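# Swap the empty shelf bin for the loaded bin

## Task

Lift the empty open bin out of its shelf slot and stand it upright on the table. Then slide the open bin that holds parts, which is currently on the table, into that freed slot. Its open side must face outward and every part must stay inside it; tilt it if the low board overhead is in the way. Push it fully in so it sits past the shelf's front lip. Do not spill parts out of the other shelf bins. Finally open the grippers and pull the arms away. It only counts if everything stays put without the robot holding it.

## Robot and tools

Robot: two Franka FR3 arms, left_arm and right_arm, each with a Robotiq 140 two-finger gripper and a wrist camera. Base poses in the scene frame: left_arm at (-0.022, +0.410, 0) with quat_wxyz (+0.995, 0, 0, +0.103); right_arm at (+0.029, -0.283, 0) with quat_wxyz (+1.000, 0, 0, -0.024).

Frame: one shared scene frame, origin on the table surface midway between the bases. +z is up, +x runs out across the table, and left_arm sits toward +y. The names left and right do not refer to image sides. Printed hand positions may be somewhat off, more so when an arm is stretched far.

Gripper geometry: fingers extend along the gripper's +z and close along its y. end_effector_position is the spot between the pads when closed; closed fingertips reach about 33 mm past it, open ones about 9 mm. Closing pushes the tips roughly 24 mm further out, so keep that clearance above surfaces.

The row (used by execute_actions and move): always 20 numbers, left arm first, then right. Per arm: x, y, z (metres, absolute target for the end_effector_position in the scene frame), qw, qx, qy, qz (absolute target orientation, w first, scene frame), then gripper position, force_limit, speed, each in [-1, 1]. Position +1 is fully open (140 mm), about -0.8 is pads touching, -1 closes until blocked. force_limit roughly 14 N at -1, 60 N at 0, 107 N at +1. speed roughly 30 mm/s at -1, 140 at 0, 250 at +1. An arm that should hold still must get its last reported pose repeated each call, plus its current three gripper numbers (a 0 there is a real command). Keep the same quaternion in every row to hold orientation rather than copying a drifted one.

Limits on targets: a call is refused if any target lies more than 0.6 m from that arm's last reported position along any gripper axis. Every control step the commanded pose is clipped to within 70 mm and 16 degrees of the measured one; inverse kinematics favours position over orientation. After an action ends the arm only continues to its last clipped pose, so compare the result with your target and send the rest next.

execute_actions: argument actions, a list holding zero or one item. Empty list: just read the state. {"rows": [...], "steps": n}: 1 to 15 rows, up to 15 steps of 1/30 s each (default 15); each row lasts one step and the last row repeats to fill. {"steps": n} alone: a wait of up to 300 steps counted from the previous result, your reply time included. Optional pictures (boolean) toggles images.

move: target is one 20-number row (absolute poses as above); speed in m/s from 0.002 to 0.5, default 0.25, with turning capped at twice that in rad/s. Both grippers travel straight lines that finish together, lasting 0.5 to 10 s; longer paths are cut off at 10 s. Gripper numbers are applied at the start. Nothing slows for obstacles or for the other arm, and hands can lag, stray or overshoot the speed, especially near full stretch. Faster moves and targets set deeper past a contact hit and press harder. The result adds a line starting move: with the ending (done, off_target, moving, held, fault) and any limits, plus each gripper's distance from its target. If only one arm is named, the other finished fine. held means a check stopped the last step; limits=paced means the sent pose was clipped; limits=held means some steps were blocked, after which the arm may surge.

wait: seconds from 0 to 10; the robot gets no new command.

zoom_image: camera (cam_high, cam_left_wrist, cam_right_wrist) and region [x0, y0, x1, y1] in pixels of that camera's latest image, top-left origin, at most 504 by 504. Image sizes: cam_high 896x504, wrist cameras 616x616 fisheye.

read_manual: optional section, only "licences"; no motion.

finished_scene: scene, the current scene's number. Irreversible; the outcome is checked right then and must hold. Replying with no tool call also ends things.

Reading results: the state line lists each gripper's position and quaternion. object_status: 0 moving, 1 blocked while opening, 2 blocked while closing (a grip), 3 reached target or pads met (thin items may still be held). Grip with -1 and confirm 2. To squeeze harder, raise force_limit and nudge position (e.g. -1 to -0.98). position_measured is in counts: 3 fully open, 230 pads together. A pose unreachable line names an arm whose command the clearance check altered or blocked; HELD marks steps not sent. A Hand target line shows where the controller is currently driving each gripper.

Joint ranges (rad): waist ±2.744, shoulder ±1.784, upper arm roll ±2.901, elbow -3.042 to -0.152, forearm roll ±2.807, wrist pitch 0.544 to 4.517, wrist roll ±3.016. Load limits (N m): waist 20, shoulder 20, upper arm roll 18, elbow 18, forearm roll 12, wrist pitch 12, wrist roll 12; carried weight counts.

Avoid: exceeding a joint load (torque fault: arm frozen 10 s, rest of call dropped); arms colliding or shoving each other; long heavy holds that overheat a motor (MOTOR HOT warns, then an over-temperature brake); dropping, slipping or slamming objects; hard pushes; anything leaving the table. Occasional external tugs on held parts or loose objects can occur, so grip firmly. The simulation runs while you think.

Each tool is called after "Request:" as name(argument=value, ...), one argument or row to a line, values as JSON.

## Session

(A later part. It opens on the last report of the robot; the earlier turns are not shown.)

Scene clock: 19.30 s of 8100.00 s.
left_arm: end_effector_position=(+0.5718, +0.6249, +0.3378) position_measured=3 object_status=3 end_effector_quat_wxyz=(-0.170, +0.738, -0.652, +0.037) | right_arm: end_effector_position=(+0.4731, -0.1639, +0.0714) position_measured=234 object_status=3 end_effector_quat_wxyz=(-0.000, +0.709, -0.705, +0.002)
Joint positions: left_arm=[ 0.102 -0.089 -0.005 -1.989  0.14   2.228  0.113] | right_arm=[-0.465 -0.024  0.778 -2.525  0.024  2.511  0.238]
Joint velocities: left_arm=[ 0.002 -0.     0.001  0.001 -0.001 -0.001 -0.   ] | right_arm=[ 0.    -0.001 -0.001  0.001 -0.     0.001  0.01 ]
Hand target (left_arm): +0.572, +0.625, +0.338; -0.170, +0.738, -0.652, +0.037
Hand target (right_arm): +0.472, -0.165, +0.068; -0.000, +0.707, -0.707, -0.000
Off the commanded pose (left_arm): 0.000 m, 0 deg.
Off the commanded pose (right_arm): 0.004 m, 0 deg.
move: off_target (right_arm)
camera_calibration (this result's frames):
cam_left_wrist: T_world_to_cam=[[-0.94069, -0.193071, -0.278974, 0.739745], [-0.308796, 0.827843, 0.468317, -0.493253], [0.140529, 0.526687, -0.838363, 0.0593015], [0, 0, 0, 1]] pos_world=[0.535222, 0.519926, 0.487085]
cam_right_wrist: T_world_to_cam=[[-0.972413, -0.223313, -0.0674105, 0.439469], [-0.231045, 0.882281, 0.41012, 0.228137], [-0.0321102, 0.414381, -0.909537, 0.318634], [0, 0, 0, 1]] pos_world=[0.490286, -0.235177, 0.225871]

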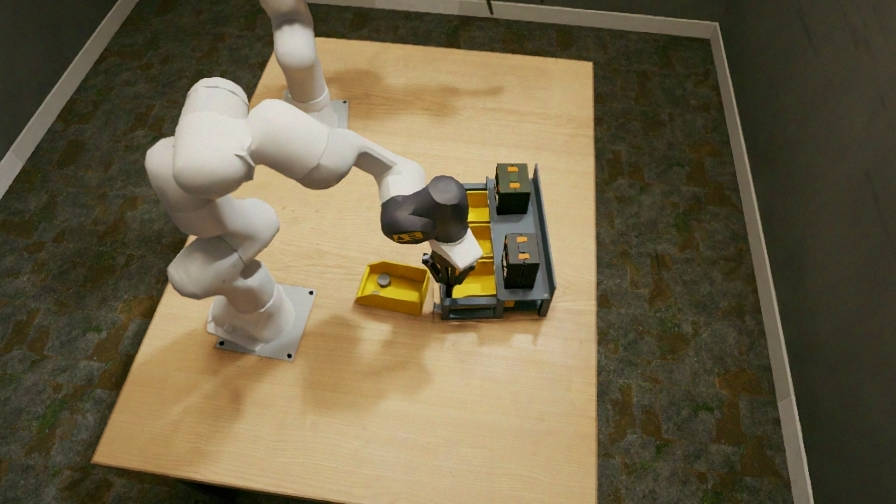

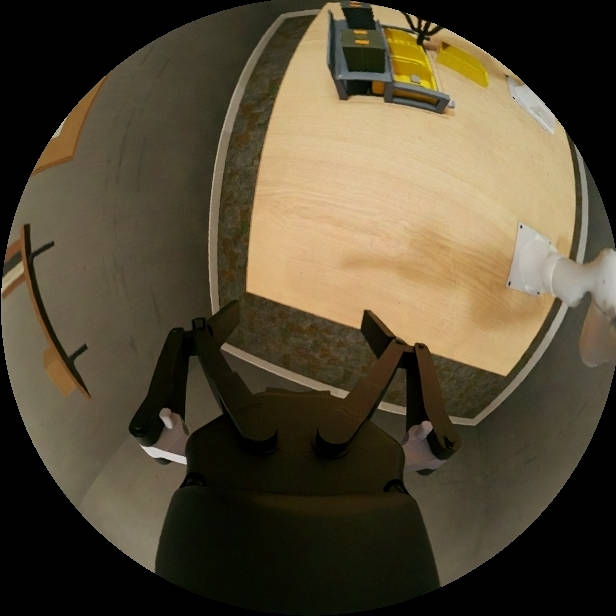

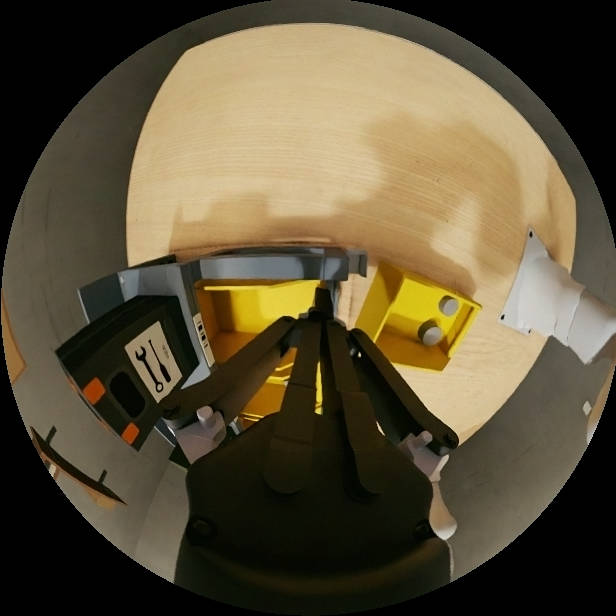

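Request:
move(
  target=[0.5718,0.6249,0.3378,-0.170,0.738,-0.652,0.037,1,0,0,0.468,-0.165,0.10,0,0.707,-0.707,0,-1,0.6,-0.5],
  speed=0.05,
)

Request:
zoom_image(
  camera="cam_high",
  region=[400,240,500,335],
)

Request:
zoom_image(
  camera="cam_right_wrist",
  region=[200,220,400,380],
)

Scene clock: 21.50 s of 8100.00 s.
left_arm: end_effector_position=(+0.5718, +0.6249, +0.3378) position_measured=3 object_status=3 end_effector_quat_wxyz=(-0.170, +0.738, -0.652, +0.037) | right_arm: end_effector_position=(+0.4692, -0.1654, +0.0986) position_measured=234 object_status=3 end_effector_quat_wxyz=(-0.001, +0.703, -0.711, +0.001)
Joint positions: left_arm=[ 0.102 -0.089 -0.005 -1.989  0.14   2.228  0.113] | right_arm=[-0.451 -0.122  0.767 -2.521  0.128  2.431  0.177]
Joint velocities: left_arm=[-0.001  0.001 -0.002  0.001 -0.001  0.001 -0.   ] | right_arm=[ 0.002 -0.001 -0.001  0.     0.006 -0.013 -0.025]
Hand target (left_arm): +0.572, +0.625, +0.338; -0.170, +0.738, -0.652, +0.037
Hand target (right_arm): +0.468, -0.165, +0.099; +0.000, +0.707, -0.707, -0.000
Off the commanded pose (left_arm): 0.000 m, 0 deg.
Off the commanded pose (right_arm): 0.002 m, 1 deg.
move: done
camera_calibration (this result's frames):
cam_left_wrist: T_world_to_cam=[[-0.940689, -0.193071, -0.278974, 0.739745], [-0.308796, 0.827843, 0.468317, -0.493253], [0.140528, 0.526687, -0.838363, 0.0593015], [0, 0, 0, 1]] pos_world=[0.535222, 0.519926, 0.487085]
cam_right_wrist: T_world_to_cam=[[-0.976131, -0.206517, -0.0672275, 0.441621], [-0.215682, 0.88543, 0.411698, 0.210573], [-0.0254974, 0.416371, -0.908837, 0.341061], [0, 0, 0, 1]] pos_world=[0.485192, -0.237253, 0.252965]

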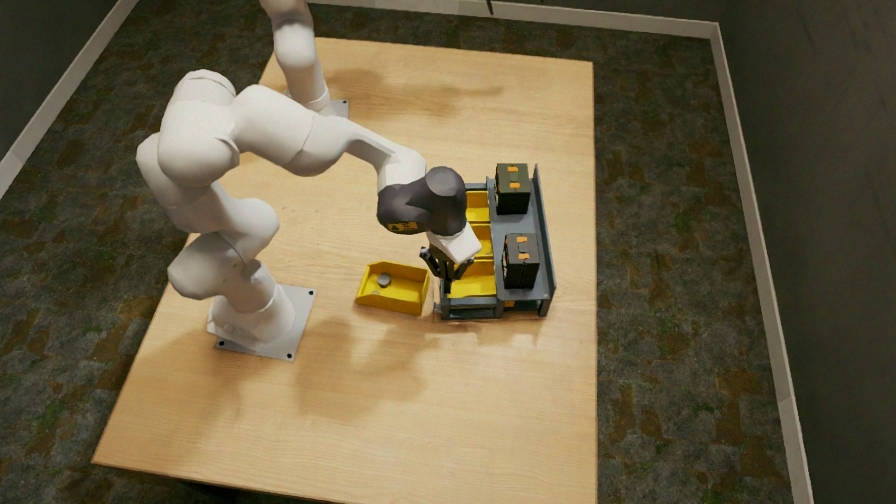

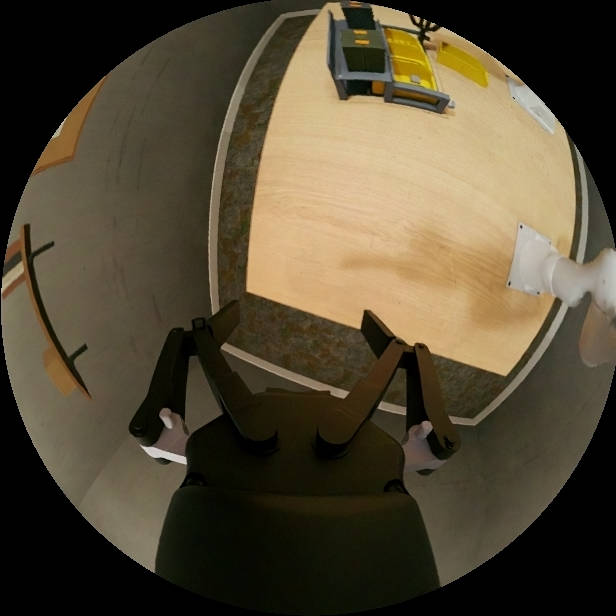

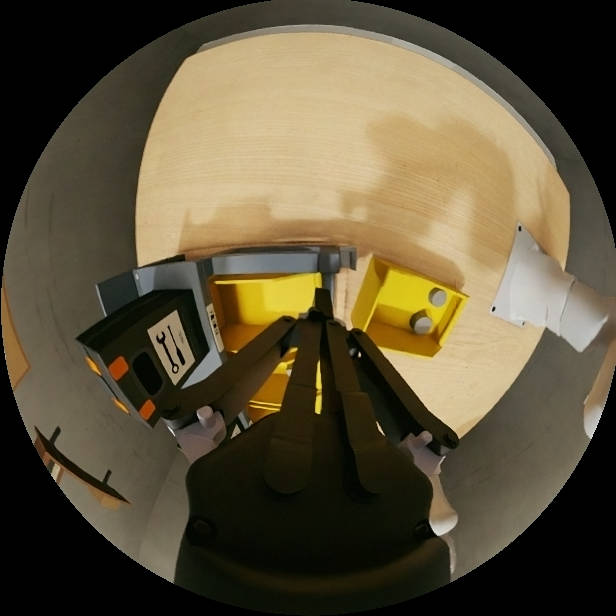

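Region (400, 240, 500, 335) of cam_high's 896x504 image, scaled by 5.040, with more detail than that image has; it fills the top 479 rows of this view, and the rest is white.

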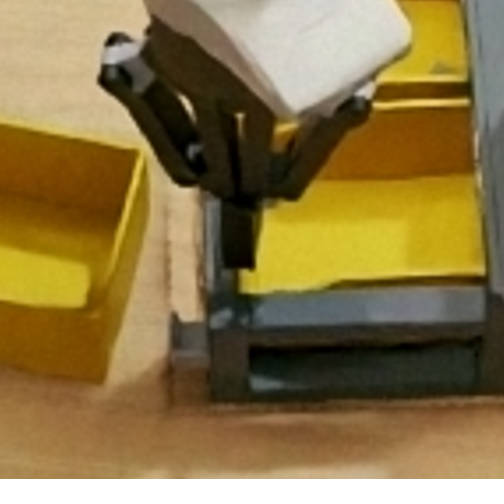

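Region (200, 220, 400, 380) of cam_right_wrist's 616x616 image, scaled by 2.520, with more detail than that image has; it fills the top 403 rows of this view, and the rest is white.

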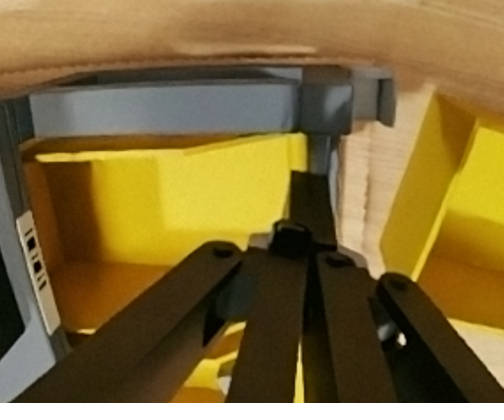

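Request:
move(
  target=[0.5718,0.6249,0.3378,-0.170,0.738,-0.652,0.037,1,0,0,0.475,-0.165,0.09,0,0.707,-0.707,0,-0.6,0.6,0],
)

Request:
move(
  target=[0.5718,0.6249,0.3378,-0.170,0.738,-0.652,0.037,1,0,0,0.475,-0.165,0.052,0,0.707,-0.707,0,-0.6,0.6,0],
  speed=0.03,
)

Request:
zoom_image(
  camera="cam_right_wrist",
  region=[240,220,400,380],
)

Request:
move(
  target=[0.5718,0.6249,0.3378,-0.170,0.738,-0.652,0.037,1,0,0,0.475,-0.165,0.056,0,0.707,-0.707,0,-1,0.6,-0.5],
)

Request:
zoom_image(
  camera="cam_high",
  region=[400,240,500,335],
)

Scene clock: 23.63 s of 8100.00 s.
left_arm: end_effector_position=(+0.5718, +0.6249, +0.3378) position_measured=3 object_status=3 end_effector_quat_wxyz=(-0.170, +0.738, -0.652, +0.037) | right_arm: end_effector_position=(+0.4727, -0.1648, +0.0901) position_measured=205 object_status=3 end_effector_quat_wxyz=(+0.002, +0.710, -0.704, -0.002)
Joint positions: left_arm=[ 0.102 -0.089 -0.005 -1.989  0.14   2.228  0.113] | right_arm=[-0.458 -0.077  0.77  -2.508  0.087  2.446  0.187]
Joint velocities: left_arm=[ 0.     0.002 -0.001  0.    -0.     0.001 -0.002] | right_arm=[-0.001  0.003  0.     0.005 -0.017  0.01   0.024]
Hand target (left_arm): +0.572, +0.625, +0.338; -0.170, +0.738, -0.652, +0.037
Hand target (right_arm): +0.475, -0.165, +0.090; -0.000, +0.707, -0.707, +0.000
Off the commanded pose (left_arm): 0.000 m, 0 deg.
Off the commanded pose (right_arm): 0.002 m, 1 deg.
move: done
camera_calibration (this result's frames):
cam_left_wrist: T_world_to_cam=[[-0.940689, -0.193071, -0.278975, 0.739745], [-0.308796, 0.827843, 0.468317, -0.493253], [0.140528, 0.526687, -0.838363, 0.0593015], [0, 0, 0, 1]] pos_world=[0.535222, 0.519926, 0.487085]
cam_right_wrist: T_world_to_cam=[[-0.972744, -0.223968, -0.0600576, 0.439512], [-0.228422, 0.880969, 0.414387, 0.219317], [-0.0399007, 0.416811, -0.908117, 0.339951], [0, 0, 0, 1]] pos_world=[0.491194, -0.23647, 0.244229]

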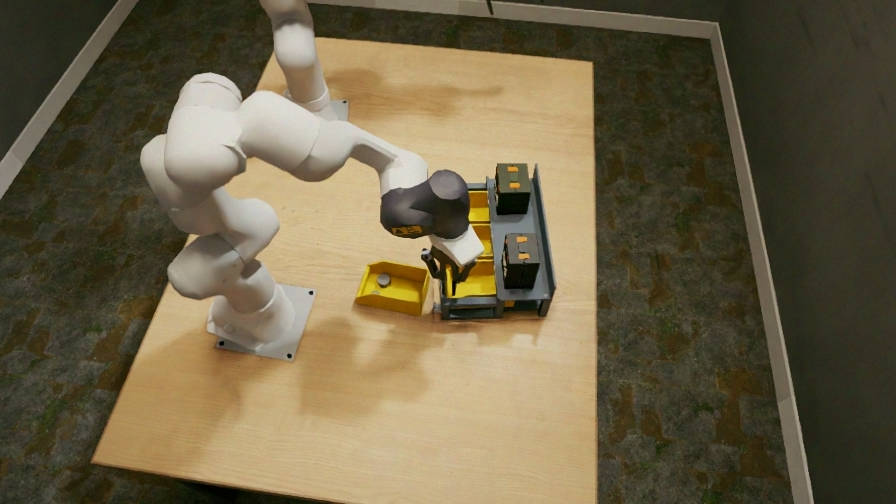

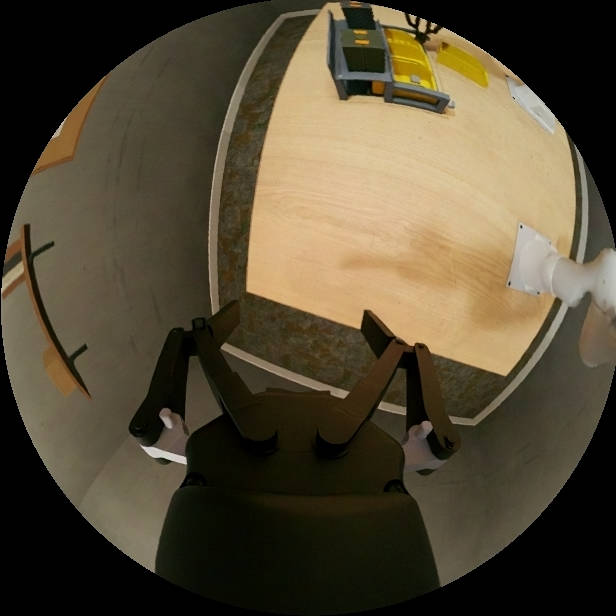

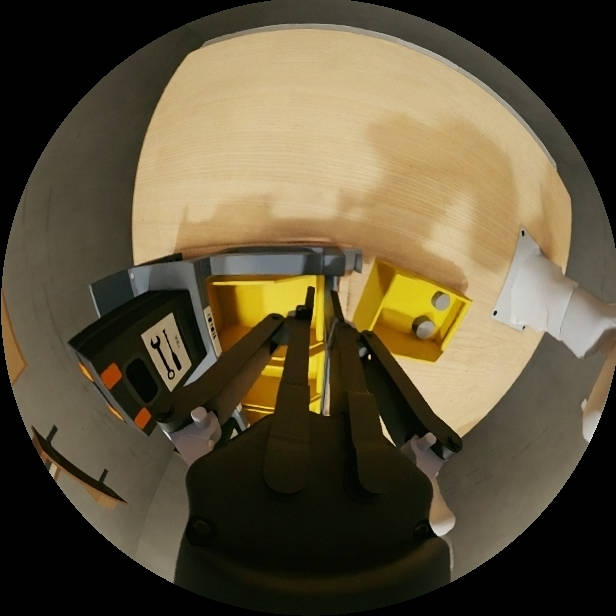

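Scene clock: 25.20 s of 8100.00 s.
left_arm: end_effector_position=(+0.5718, +0.6249, +0.3378) position_measured=3 object_status=3 end_effector_quat_wxyz=(-0.170, +0.738, -0.652, +0.037) | right_arm: end_effector_position=(+0.4740, -0.1652, +0.0536) position_measured=205 object_status=3 end_effector_quat_wxyz=(+0.001, +0.712, -0.703, -0.001)
Joint positions: left_arm=[ 0.102 -0.089 -0.005 -1.989  0.14   2.228  0.113] | right_arm=[-0.459  0.041  0.759 -2.525 -0.049  2.551  0.28 ]
Joint velocities: left_arm=[ 0.002  0.001 -0.001 -0.     0.001  0.     0.001] | right_arm=[ 0.001  0.004 -0.    -0.001 -0.018  0.011  0.041]
Hand target (left_arm): +0.572, +0.625, +0.338; -0.170, +0.738, -0.652, +0.037
Hand target (right_arm): +0.475, -0.165, +0.053; -0.000, +0.707, -0.707, +0.000
Off the commanded pose (left_arm): 0.000 m, 0 deg.
Off the commanded pose (right_arm): 0.002 m, 1 deg.
move: done
camera_calibration (this result's frames):
cam_left_wrist: T_world_to_cam=[[-0.940689, -0.193071, -0.278974, 0.739745], [-0.308796, 0.827843, 0.468317, -0.493253], [0.140528, 0.526687, -0.838363, 0.0593016], [0, 0, 0, 1]] pos_world=[0.535222, 0.519926, 0.487085]
cam_right_wrist: T_world_to_cam=[[-0.971467, -0.229001, -0.0617291, 0.437167], [-0.233717, 0.88003, 0.413428, 0.237513], [-0.0403521, 0.416059, -0.908442, 0.307115], [0, 0, 0, 1]] pos_world=[0.492597, -0.236685, 0.207787]

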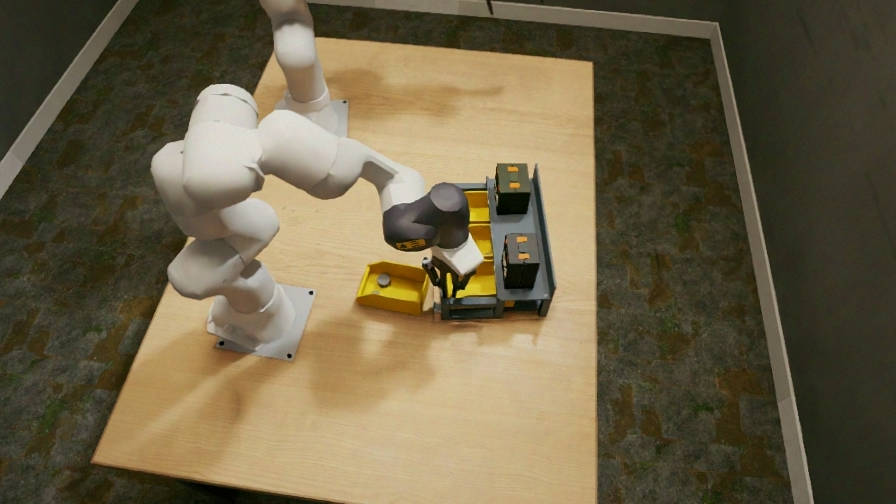

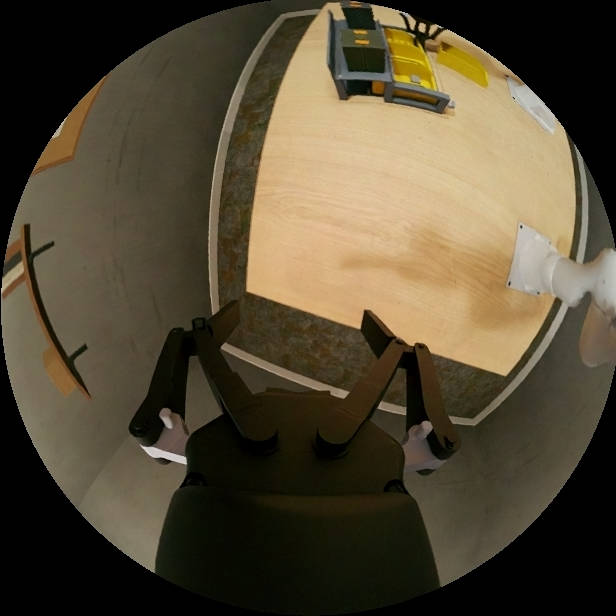

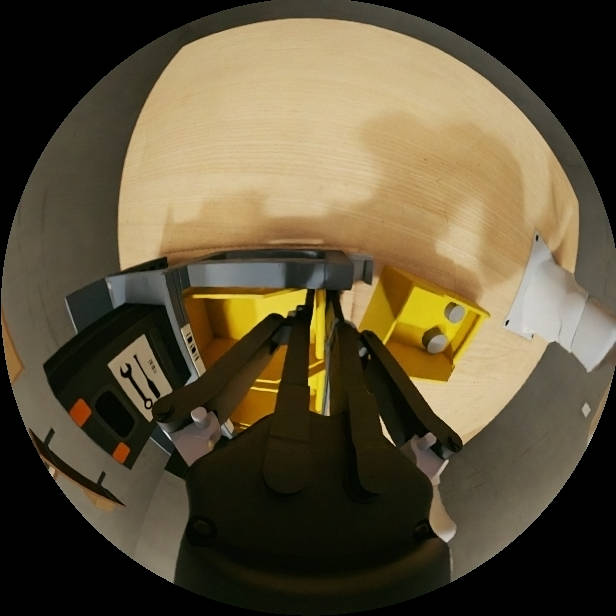

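Region (240, 220, 400, 380) of cam_right_wrist's 616x616 image, scaled by 3.150, with more detail than that image has.

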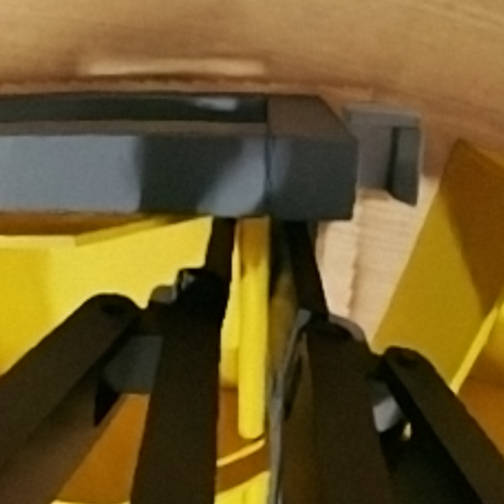

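Scene clock: 25.90 s of 8100.00 s.
left_arm: end_effector_position=(+0.5718, +0.6249, +0.3378) position_measured=3 object_status=3 end_effector_quat_wxyz=(-0.170, +0.738, -0.652, +0.037) | right_arm: end_effector_position=(+0.4708, -0.1607, +0.0538) position_measured=222 object_status=2 end_effector_quat_wxyz=(+0.004, +0.721, -0.693, -0.002)
Joint positions: left_arm=[ 0.102 -0.089 -0.005 -1.989  0.14   2.228  0.113] | right_arm=[-0.453  0.038  0.766 -2.526 -0.046  2.544  0.264]
Joint velocities: left_arm=[-0.001  0.     0.     0.001 -0.002  0.001 -0.001] | right_arm=[-0.    -0.001 -0.    -0.     0.002  0.001 -0.002]
Hand target (left_arm): +0.572, +0.625, +0.338; -0.170, +0.738, -0.652, +0.037
Hand target (right_arm): +0.475, -0.165, +0.056; -0.000, +0.707, -0.707, -0.000
Off the commanded pose (left_arm): 0.000 m, 0 deg.
Off the commanded pose (right_arm): 0.006 m, 2 deg.
move: off_target (right_arm)
camera_calibration (this result's frames):
cam_left_wrist: T_world_to_cam=[[-0.94069, -0.193071, -0.278974, 0.739745], [-0.308796, 0.827843, 0.468317, -0.493253], [0.140529, 0.526687, -0.838363, 0.0593015], [0, 0, 0, 1]] pos_world=[0.535222, 0.519926, 0.487085]
cam_right_wrist: T_world_to_cam=[[-0.965536, -0.254107, -0.0563006, 0.4279], [-0.254232, 0.874485, 0.413088, 0.241558], [-0.0557343, 0.413165, -0.908949, 0.312073], [0, 0, 0, 1]] pos_world=[0.491958, -0.231445, 0.207965]

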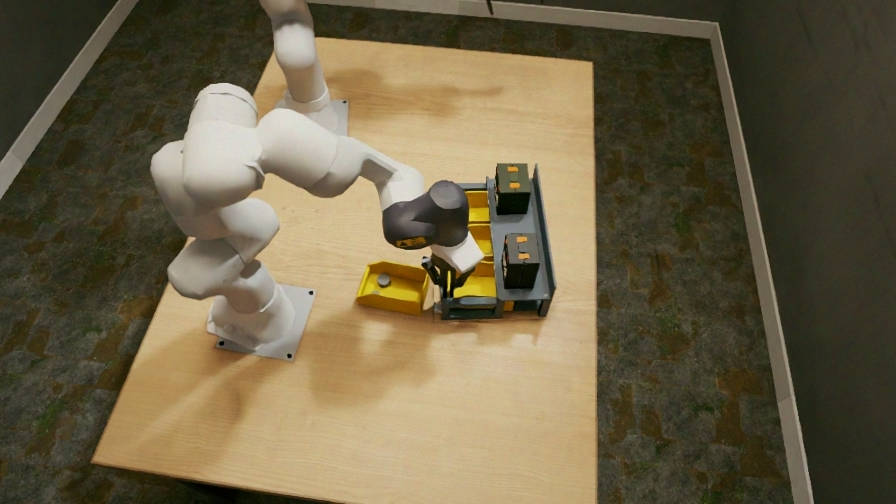

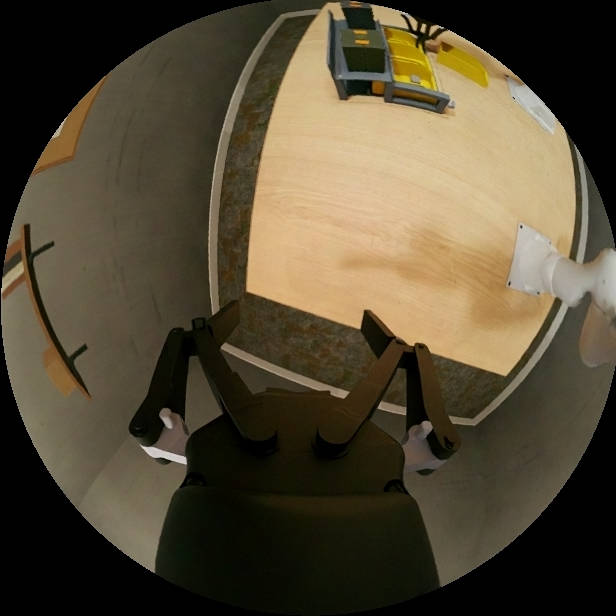

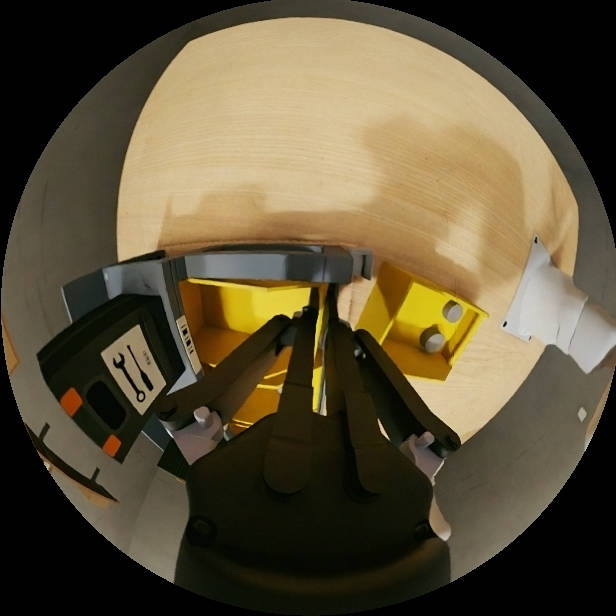

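Region (400, 240, 500, 335) of cam_high's 896x504 image, scaled by 5.040, with more detail than that image has; it fills the top 479 rows of this view, and the rest is white.

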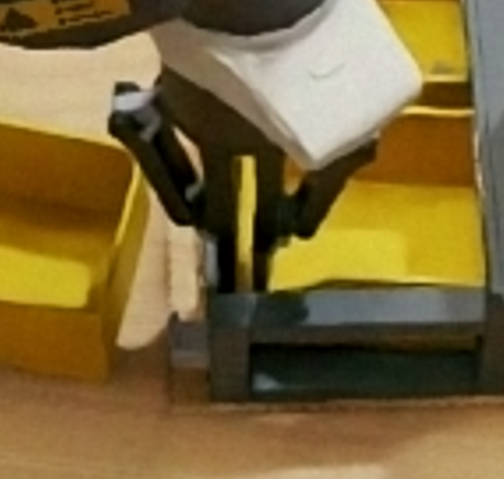

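Request:
move(
  target=[0.5718,0.6249,0.3378,-0.170,0.738,-0.652,0.037,1,0,0,0.474,-0.162,0.063,0,0.718,-0.696,0,-0.62,0.6,0],
  speed=0.05,
)

Request:
move(
  target=[0.5718,0.6249,0.3378,-0.170,0.738,-0.652,0.037,1,0,0,0.474,-0.162,0.063,0,0.718,-0.696,0,-1,0.8,-0.5],
)

Request:
move(
  target=[0.5718,0.6249,0.3378,-0.170,0.738,-0.652,0.037,1,0,0,0.472,-0.162,0.09,0,0.718,-0.696,0,-1,0.8,-0.5],
  speed=0.03,
)

Request:
zoom_image(
  camera="cam_high",
  region=[390,220,550,335],
)

Scene clock: 27.63 s of 8100.00 s.
left_arm: end_effector_position=(+0.5718, +0.6249, +0.3378) position_measured=3 object_status=3 end_effector_quat_wxyz=(-0.170, +0.738, -0.652, +0.037) | right_arm: end_effector_position=(+0.4726, -0.1609, +0.0611) position_measured=208 object_status=3 end_effector_quat_wxyz=(+0.001, +0.717, -0.697, -0.000)
Joint positions: left_arm=[ 0.102 -0.089 -0.005 -1.989  0.14   2.228  0.113] | right_arm=[-0.453  0.014  0.767 -2.524 -0.018  2.533  0.251]
Joint velocities: left_arm=[-0.    -0.001 -0.    -0.001  0.001  0.001  0.   ] | right_arm=[ 0.001 -0.003  0.     0.001  0.012 -0.005 -0.013]
Hand target (left_arm): +0.572, +0.625, +0.338; -0.170, +0.738, -0.652, +0.037
Hand target (right_arm): +0.474, -0.162, +0.063; +0.000, +0.718, -0.696, -0.000
Off the commanded pose (left_arm): 0.000 m, 0 deg.
Off the commanded pose (right_arm): 0.003 m, 0 deg.
move: done
camera_calibration (this result's frames):
cam_left_wrist: T_world_to_cam=[[-0.94069, -0.193071, -0.278974, 0.739745], [-0.308796, 0.827843, 0.468317, -0.493253], [0.140529, 0.526687, -0.838363, 0.0593016], [0, 0, 0, 1]] pos_world=[0.535222, 0.519926, 0.487085]
cam_right_wrist: T_world_to_cam=[[-0.967372, -0.245433, -0.0628879, 0.432741], [-0.249136, 0.876321, 0.412301, 0.237113], [-0.0460823, 0.414516, -0.908875, 0.314535], [0, 0, 0, 1]] pos_world=[0.492189, -0.231958, 0.215325]

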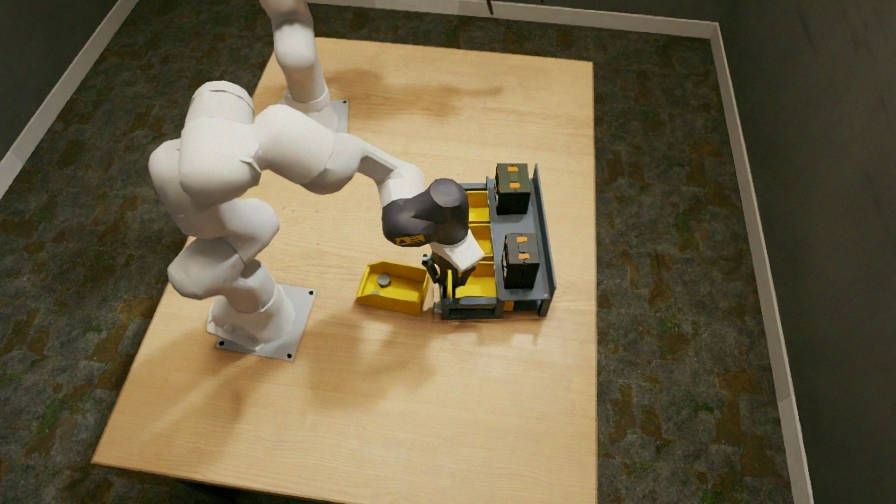

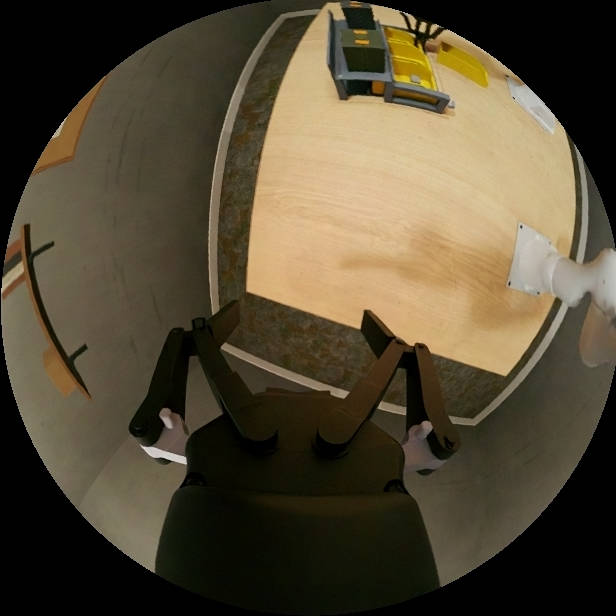

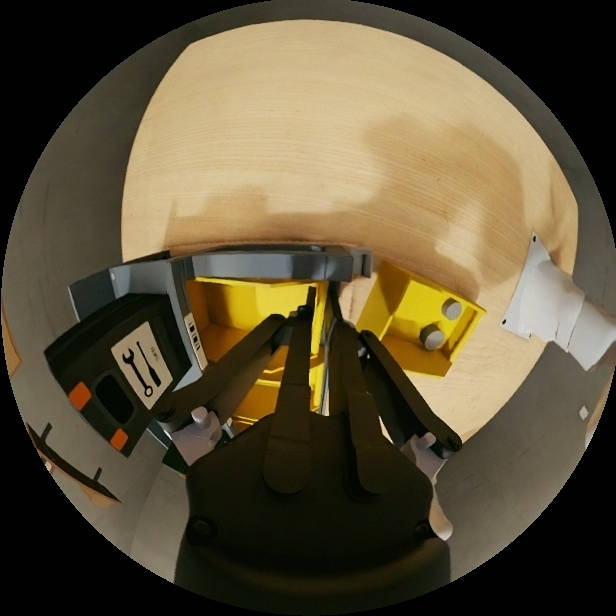

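Scene clock: 28.33 s of 8100.00 s.
left_arm: end_effector_position=(+0.5718, +0.6249, +0.3378) position_measured=3 object_status=3 end_effector_quat_wxyz=(-0.170, +0.738, -0.652, +0.037) | right_arm: end_effector_position=(+0.4701, -0.1585, +0.0609) position_measured=224 object_status=2 end_effector_quat_wxyz=(+0.003, +0.728, -0.685, -0.001)
Joint positions: left_arm=[ 0.102 -0.089 -0.005 -1.989  0.14   2.228  0.113] | right_arm=[-0.45   0.013  0.771 -2.525 -0.017  2.527  0.226]
Joint velocities: left_arm=[ 0.002 -0.     0.001  0.001 -0.     0.    -0.   ] | right_arm=[ 0.    -0.001  0.     0.001  0.002  0.    -0.009]
Hand target (left_arm): +0.572, +0.625, +0.338; -0.170, +0.738, -0.652, +0.037
Hand target (right_arm): +0.474, -0.162, +0.063; -0.000, +0.718, -0.696, -0.000
Off the commanded pose (left_arm): 0.000 m, 0 deg.
Off the commanded pose (right_arm): 0.006 m, 2 deg.
move: off_target (right_arm)
camera_calibration (this result's frames):
cam_left_wrist: T_world_to_cam=[[-0.94069, -0.193071, -0.278975, 0.739745], [-0.308796, 0.827843, 0.468317, -0.493253], [0.140529, 0.526687, -0.838363, 0.0593015], [0, 0, 0, 1]] pos_world=[0.535222, 0.519926, 0.487085]
cam_right_wrist: T_world_to_cam=[[-0.959563, -0.275533, -0.0576217, 0.422093], [-0.274243, 0.868893, 0.412086, 0.245069], [-0.0634761, 0.411225, -0.909321, 0.321017], [0, 0, 0, 1]] pos_world=[0.492611, -0.228649, 0.215239]

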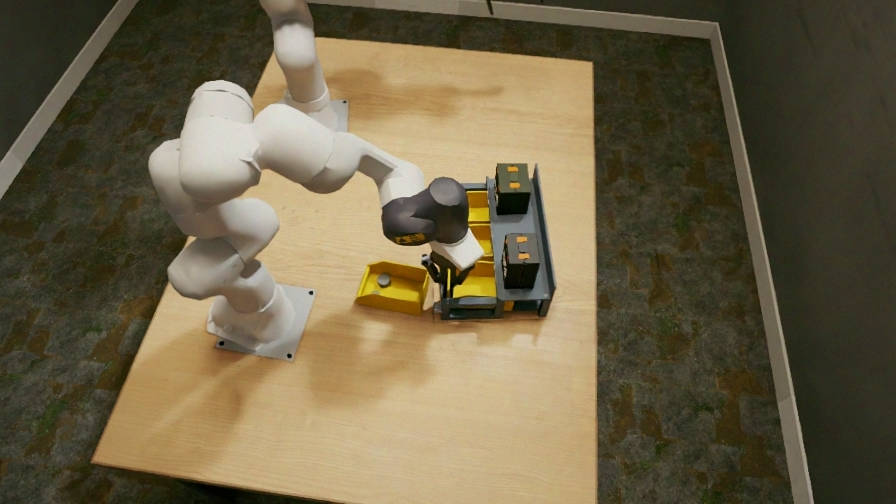

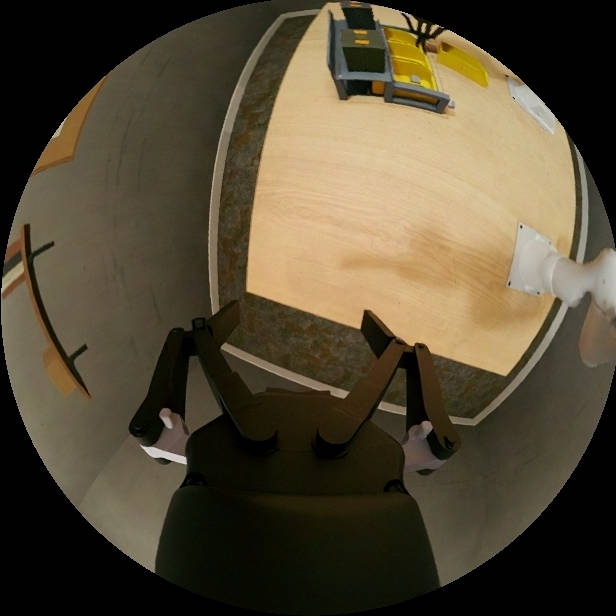

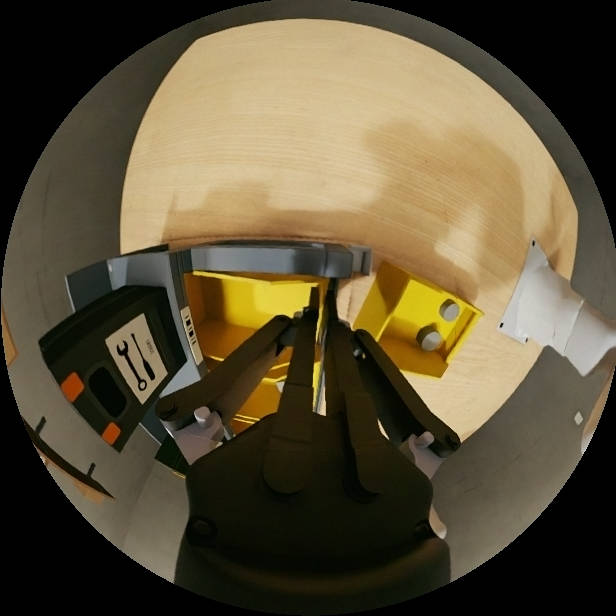

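Scene clock: 29.60 s of 8100.00 s.
left_arm: end_effector_position=(+0.5718, +0.6249, +0.3378) position_measured=3 object_status=3 end_effector_quat_wxyz=(-0.170, +0.738, -0.652, +0.037) | right_arm: end_effector_position=(+0.4697, -0.1559, +0.0866) position_measured=224 object_status=2 end_effector_quat_wxyz=(+0.000, +0.726, -0.688, -0.002)
Joint positions: left_arm=[ 0.102 -0.089 -0.005 -1.989  0.14   2.228  0.113] | right_arm=[-0.446 -0.072  0.778 -2.515  0.084  2.46   0.164]
Joint velocities: left_arm=[-0.001 -0.001  0.     0.002  0.001 -0.     0.001] | right_arm=[-0.    -0.005  0.     0.002  0.011 -0.008 -0.021]
Hand target (left_arm): +0.572, +0.625, +0.338; -0.170, +0.738, -0.652, +0.037
Hand target (right_arm): +0.472, -0.162, +0.089; +0.000, +0.718, -0.696, -0.000
Off the commanded pose (left_arm): 0.000 m, 0 deg.
Off the commanded pose (right_arm): 0.007 m, 1 deg.
move: off_target (right_arm)
camera_calibration (this result's frames):
cam_left_wrist: T_world_to_cam=[[-0.940689, -0.193071, -0.278974, 0.739745], [-0.308796, 0.827843, 0.468317, -0.493253], [0.140528, 0.526687, -0.838363, 0.0593015], [0, 0, 0, 1]] pos_world=[0.535222, 0.519926, 0.487085]
cam_right_wrist: T_world_to_cam=[[-0.961383, -0.268058, -0.0623557, 0.426339], [-0.269241, 0.869099, 0.414941, 0.229567], [-0.0570352, 0.415706, -0.907709, 0.340793], [0, 0, 0, 1]] pos_world=[0.491121, -0.226902, 0.240668]

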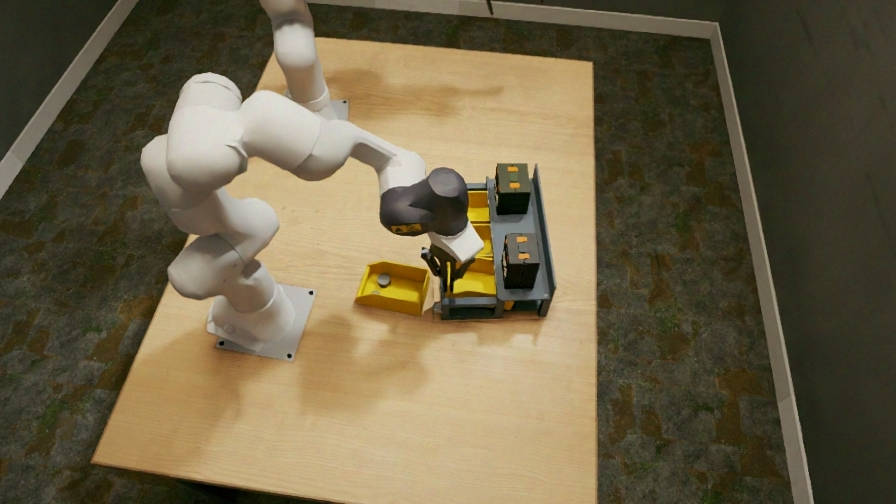

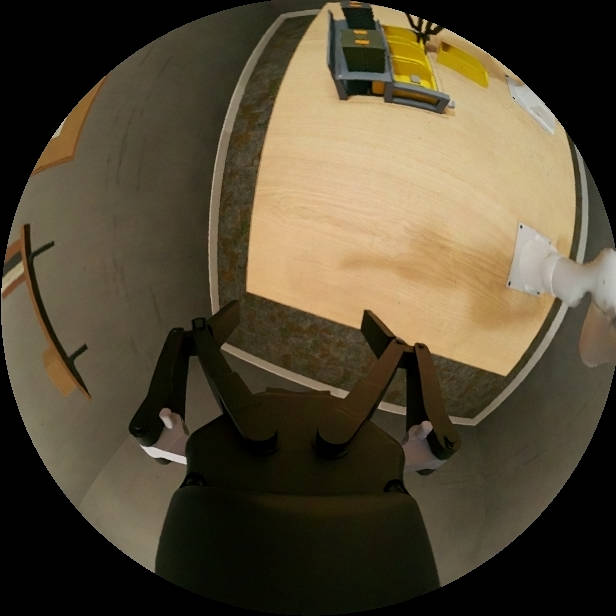

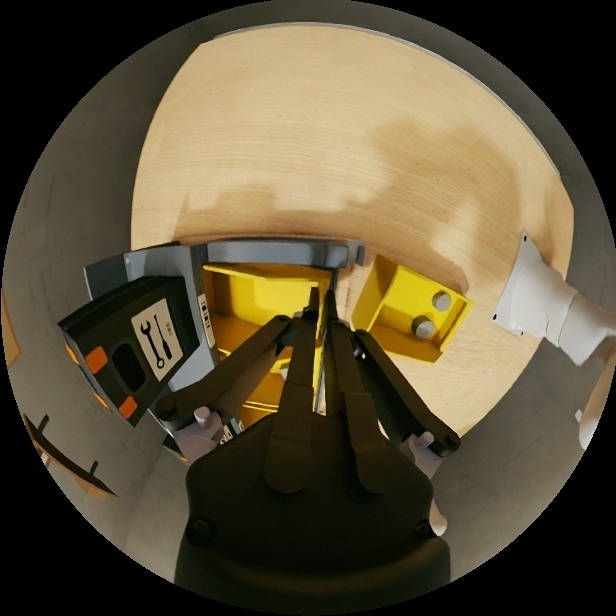

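Region (390, 220, 550, 335) of cam_high's 896x504 image, scaled by 3.150, with more detail than that image has; it fills the top 362 rows of this view, and the rest is white.

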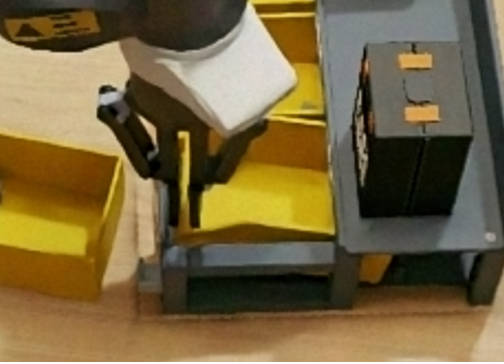

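Request:
move(
  target=[0.5718,0.6249,0.3378,-0.170,0.738,-0.652,0.037,1,0,0,0.41,-0.162,0.105,0.084,0.7215,-0.682,-0.089,-1,0.8,-0.5],
  speed=0.04,
)

Request:
zoom_image(
  camera="cam_high",
  region=[350,190,550,335],
)

Scene clock: 34.10 s of 8100.00 s.
left_arm: end_effector_position=(+0.5718, +0.6249, +0.3378) position_measured=3 object_status=3 end_effector_quat_wxyz=(-0.170, +0.738, -0.652, +0.037) | right_arm: end_effector_position=(+0.4135, -0.1611, +0.1065) position_measured=224 object_status=2 end_effector_quat_wxyz=(+0.080, +0.723, -0.681, -0.085)
Joint positions: left_arm=[ 0.102 -0.089 -0.005 -1.989  0.14   2.228  0.113] | right_arm=[-0.445 -0.091  0.757 -2.434  0.145  2.136  0.103]
Joint velocities: left_arm=[-0.001 -0.001  0.    -0.001 -0.001 -0.001 -0.001] | right_arm=[ 0.001 -0.    -0.002  0.002 -0.    -0.015 -0.003]
Hand target (left_arm): +0.572, +0.625, +0.338; -0.170, +0.738, -0.652, +0.037
Hand target (right_arm): +0.410, -0.162, +0.106; +0.083, +0.722, -0.681, -0.090
Off the commanded pose (left_arm): 0.000 m, 0 deg.
Off the commanded pose (right_arm): 0.004 m, 1 deg.
move: off_target (right_arm)
camera_calibration (this result's frames):
cam_left_wrist: T_world_to_cam=[[-0.940689, -0.193071, -0.278974, 0.739745], [-0.308796, 0.827843, 0.468317, -0.493253], [0.140528, 0.526687, -0.838363, 0.0593016], [0, 0, 0, 1]] pos_world=[0.535222, 0.519926, 0.487085]
cam_right_wrist: T_world_to_cam=[[-0.948324, -0.274511, 0.159137, 0.342169], [-0.172771, 0.86739, 0.466674, 0.164975], [-0.266141, 0.415064, -0.869995, 0.440146], [0, 0, 0, 1]] pos_world=[0.470131, -0.231857, 0.251483]

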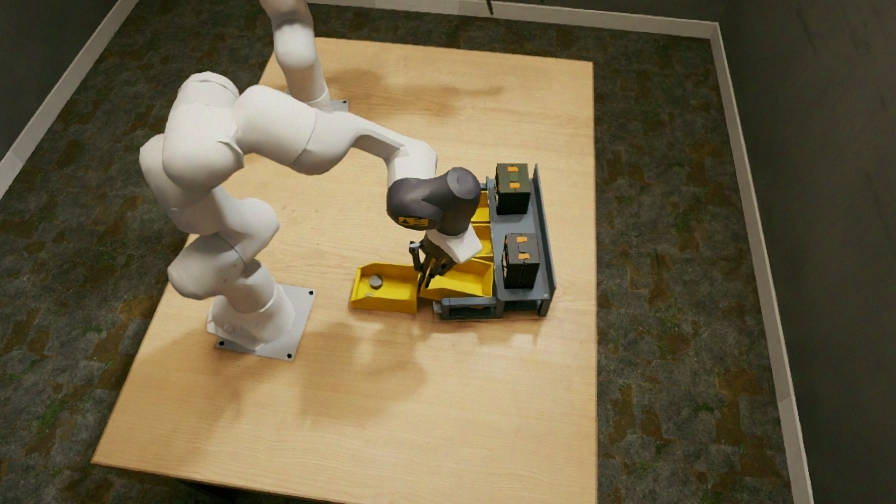

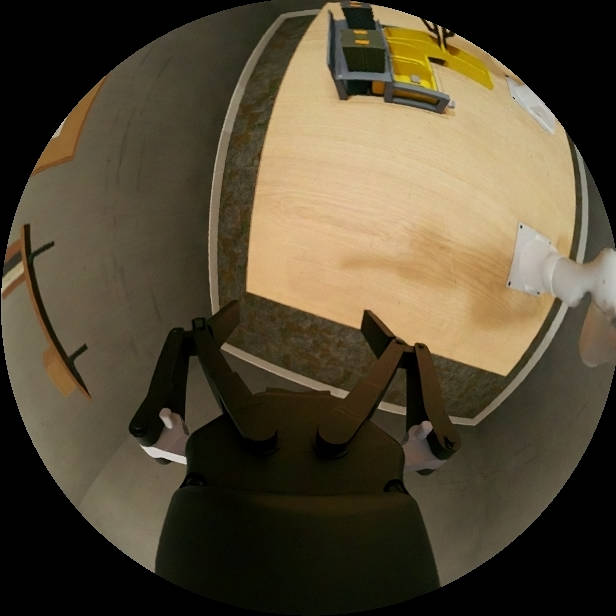

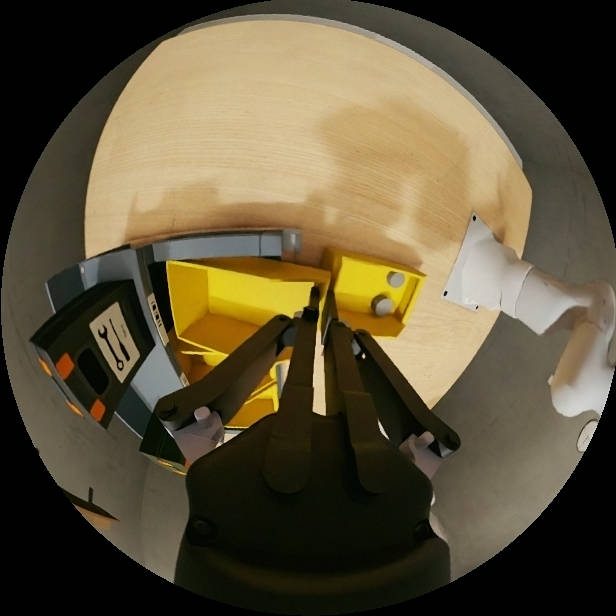

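Region (350, 190, 550, 335) of cam_high's 896x504 image, scaled by 2.520, with more detail than that image has; it fills the top 365 rows of this view, and the rest is white.

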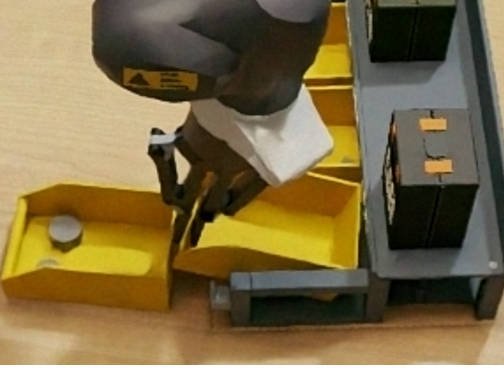

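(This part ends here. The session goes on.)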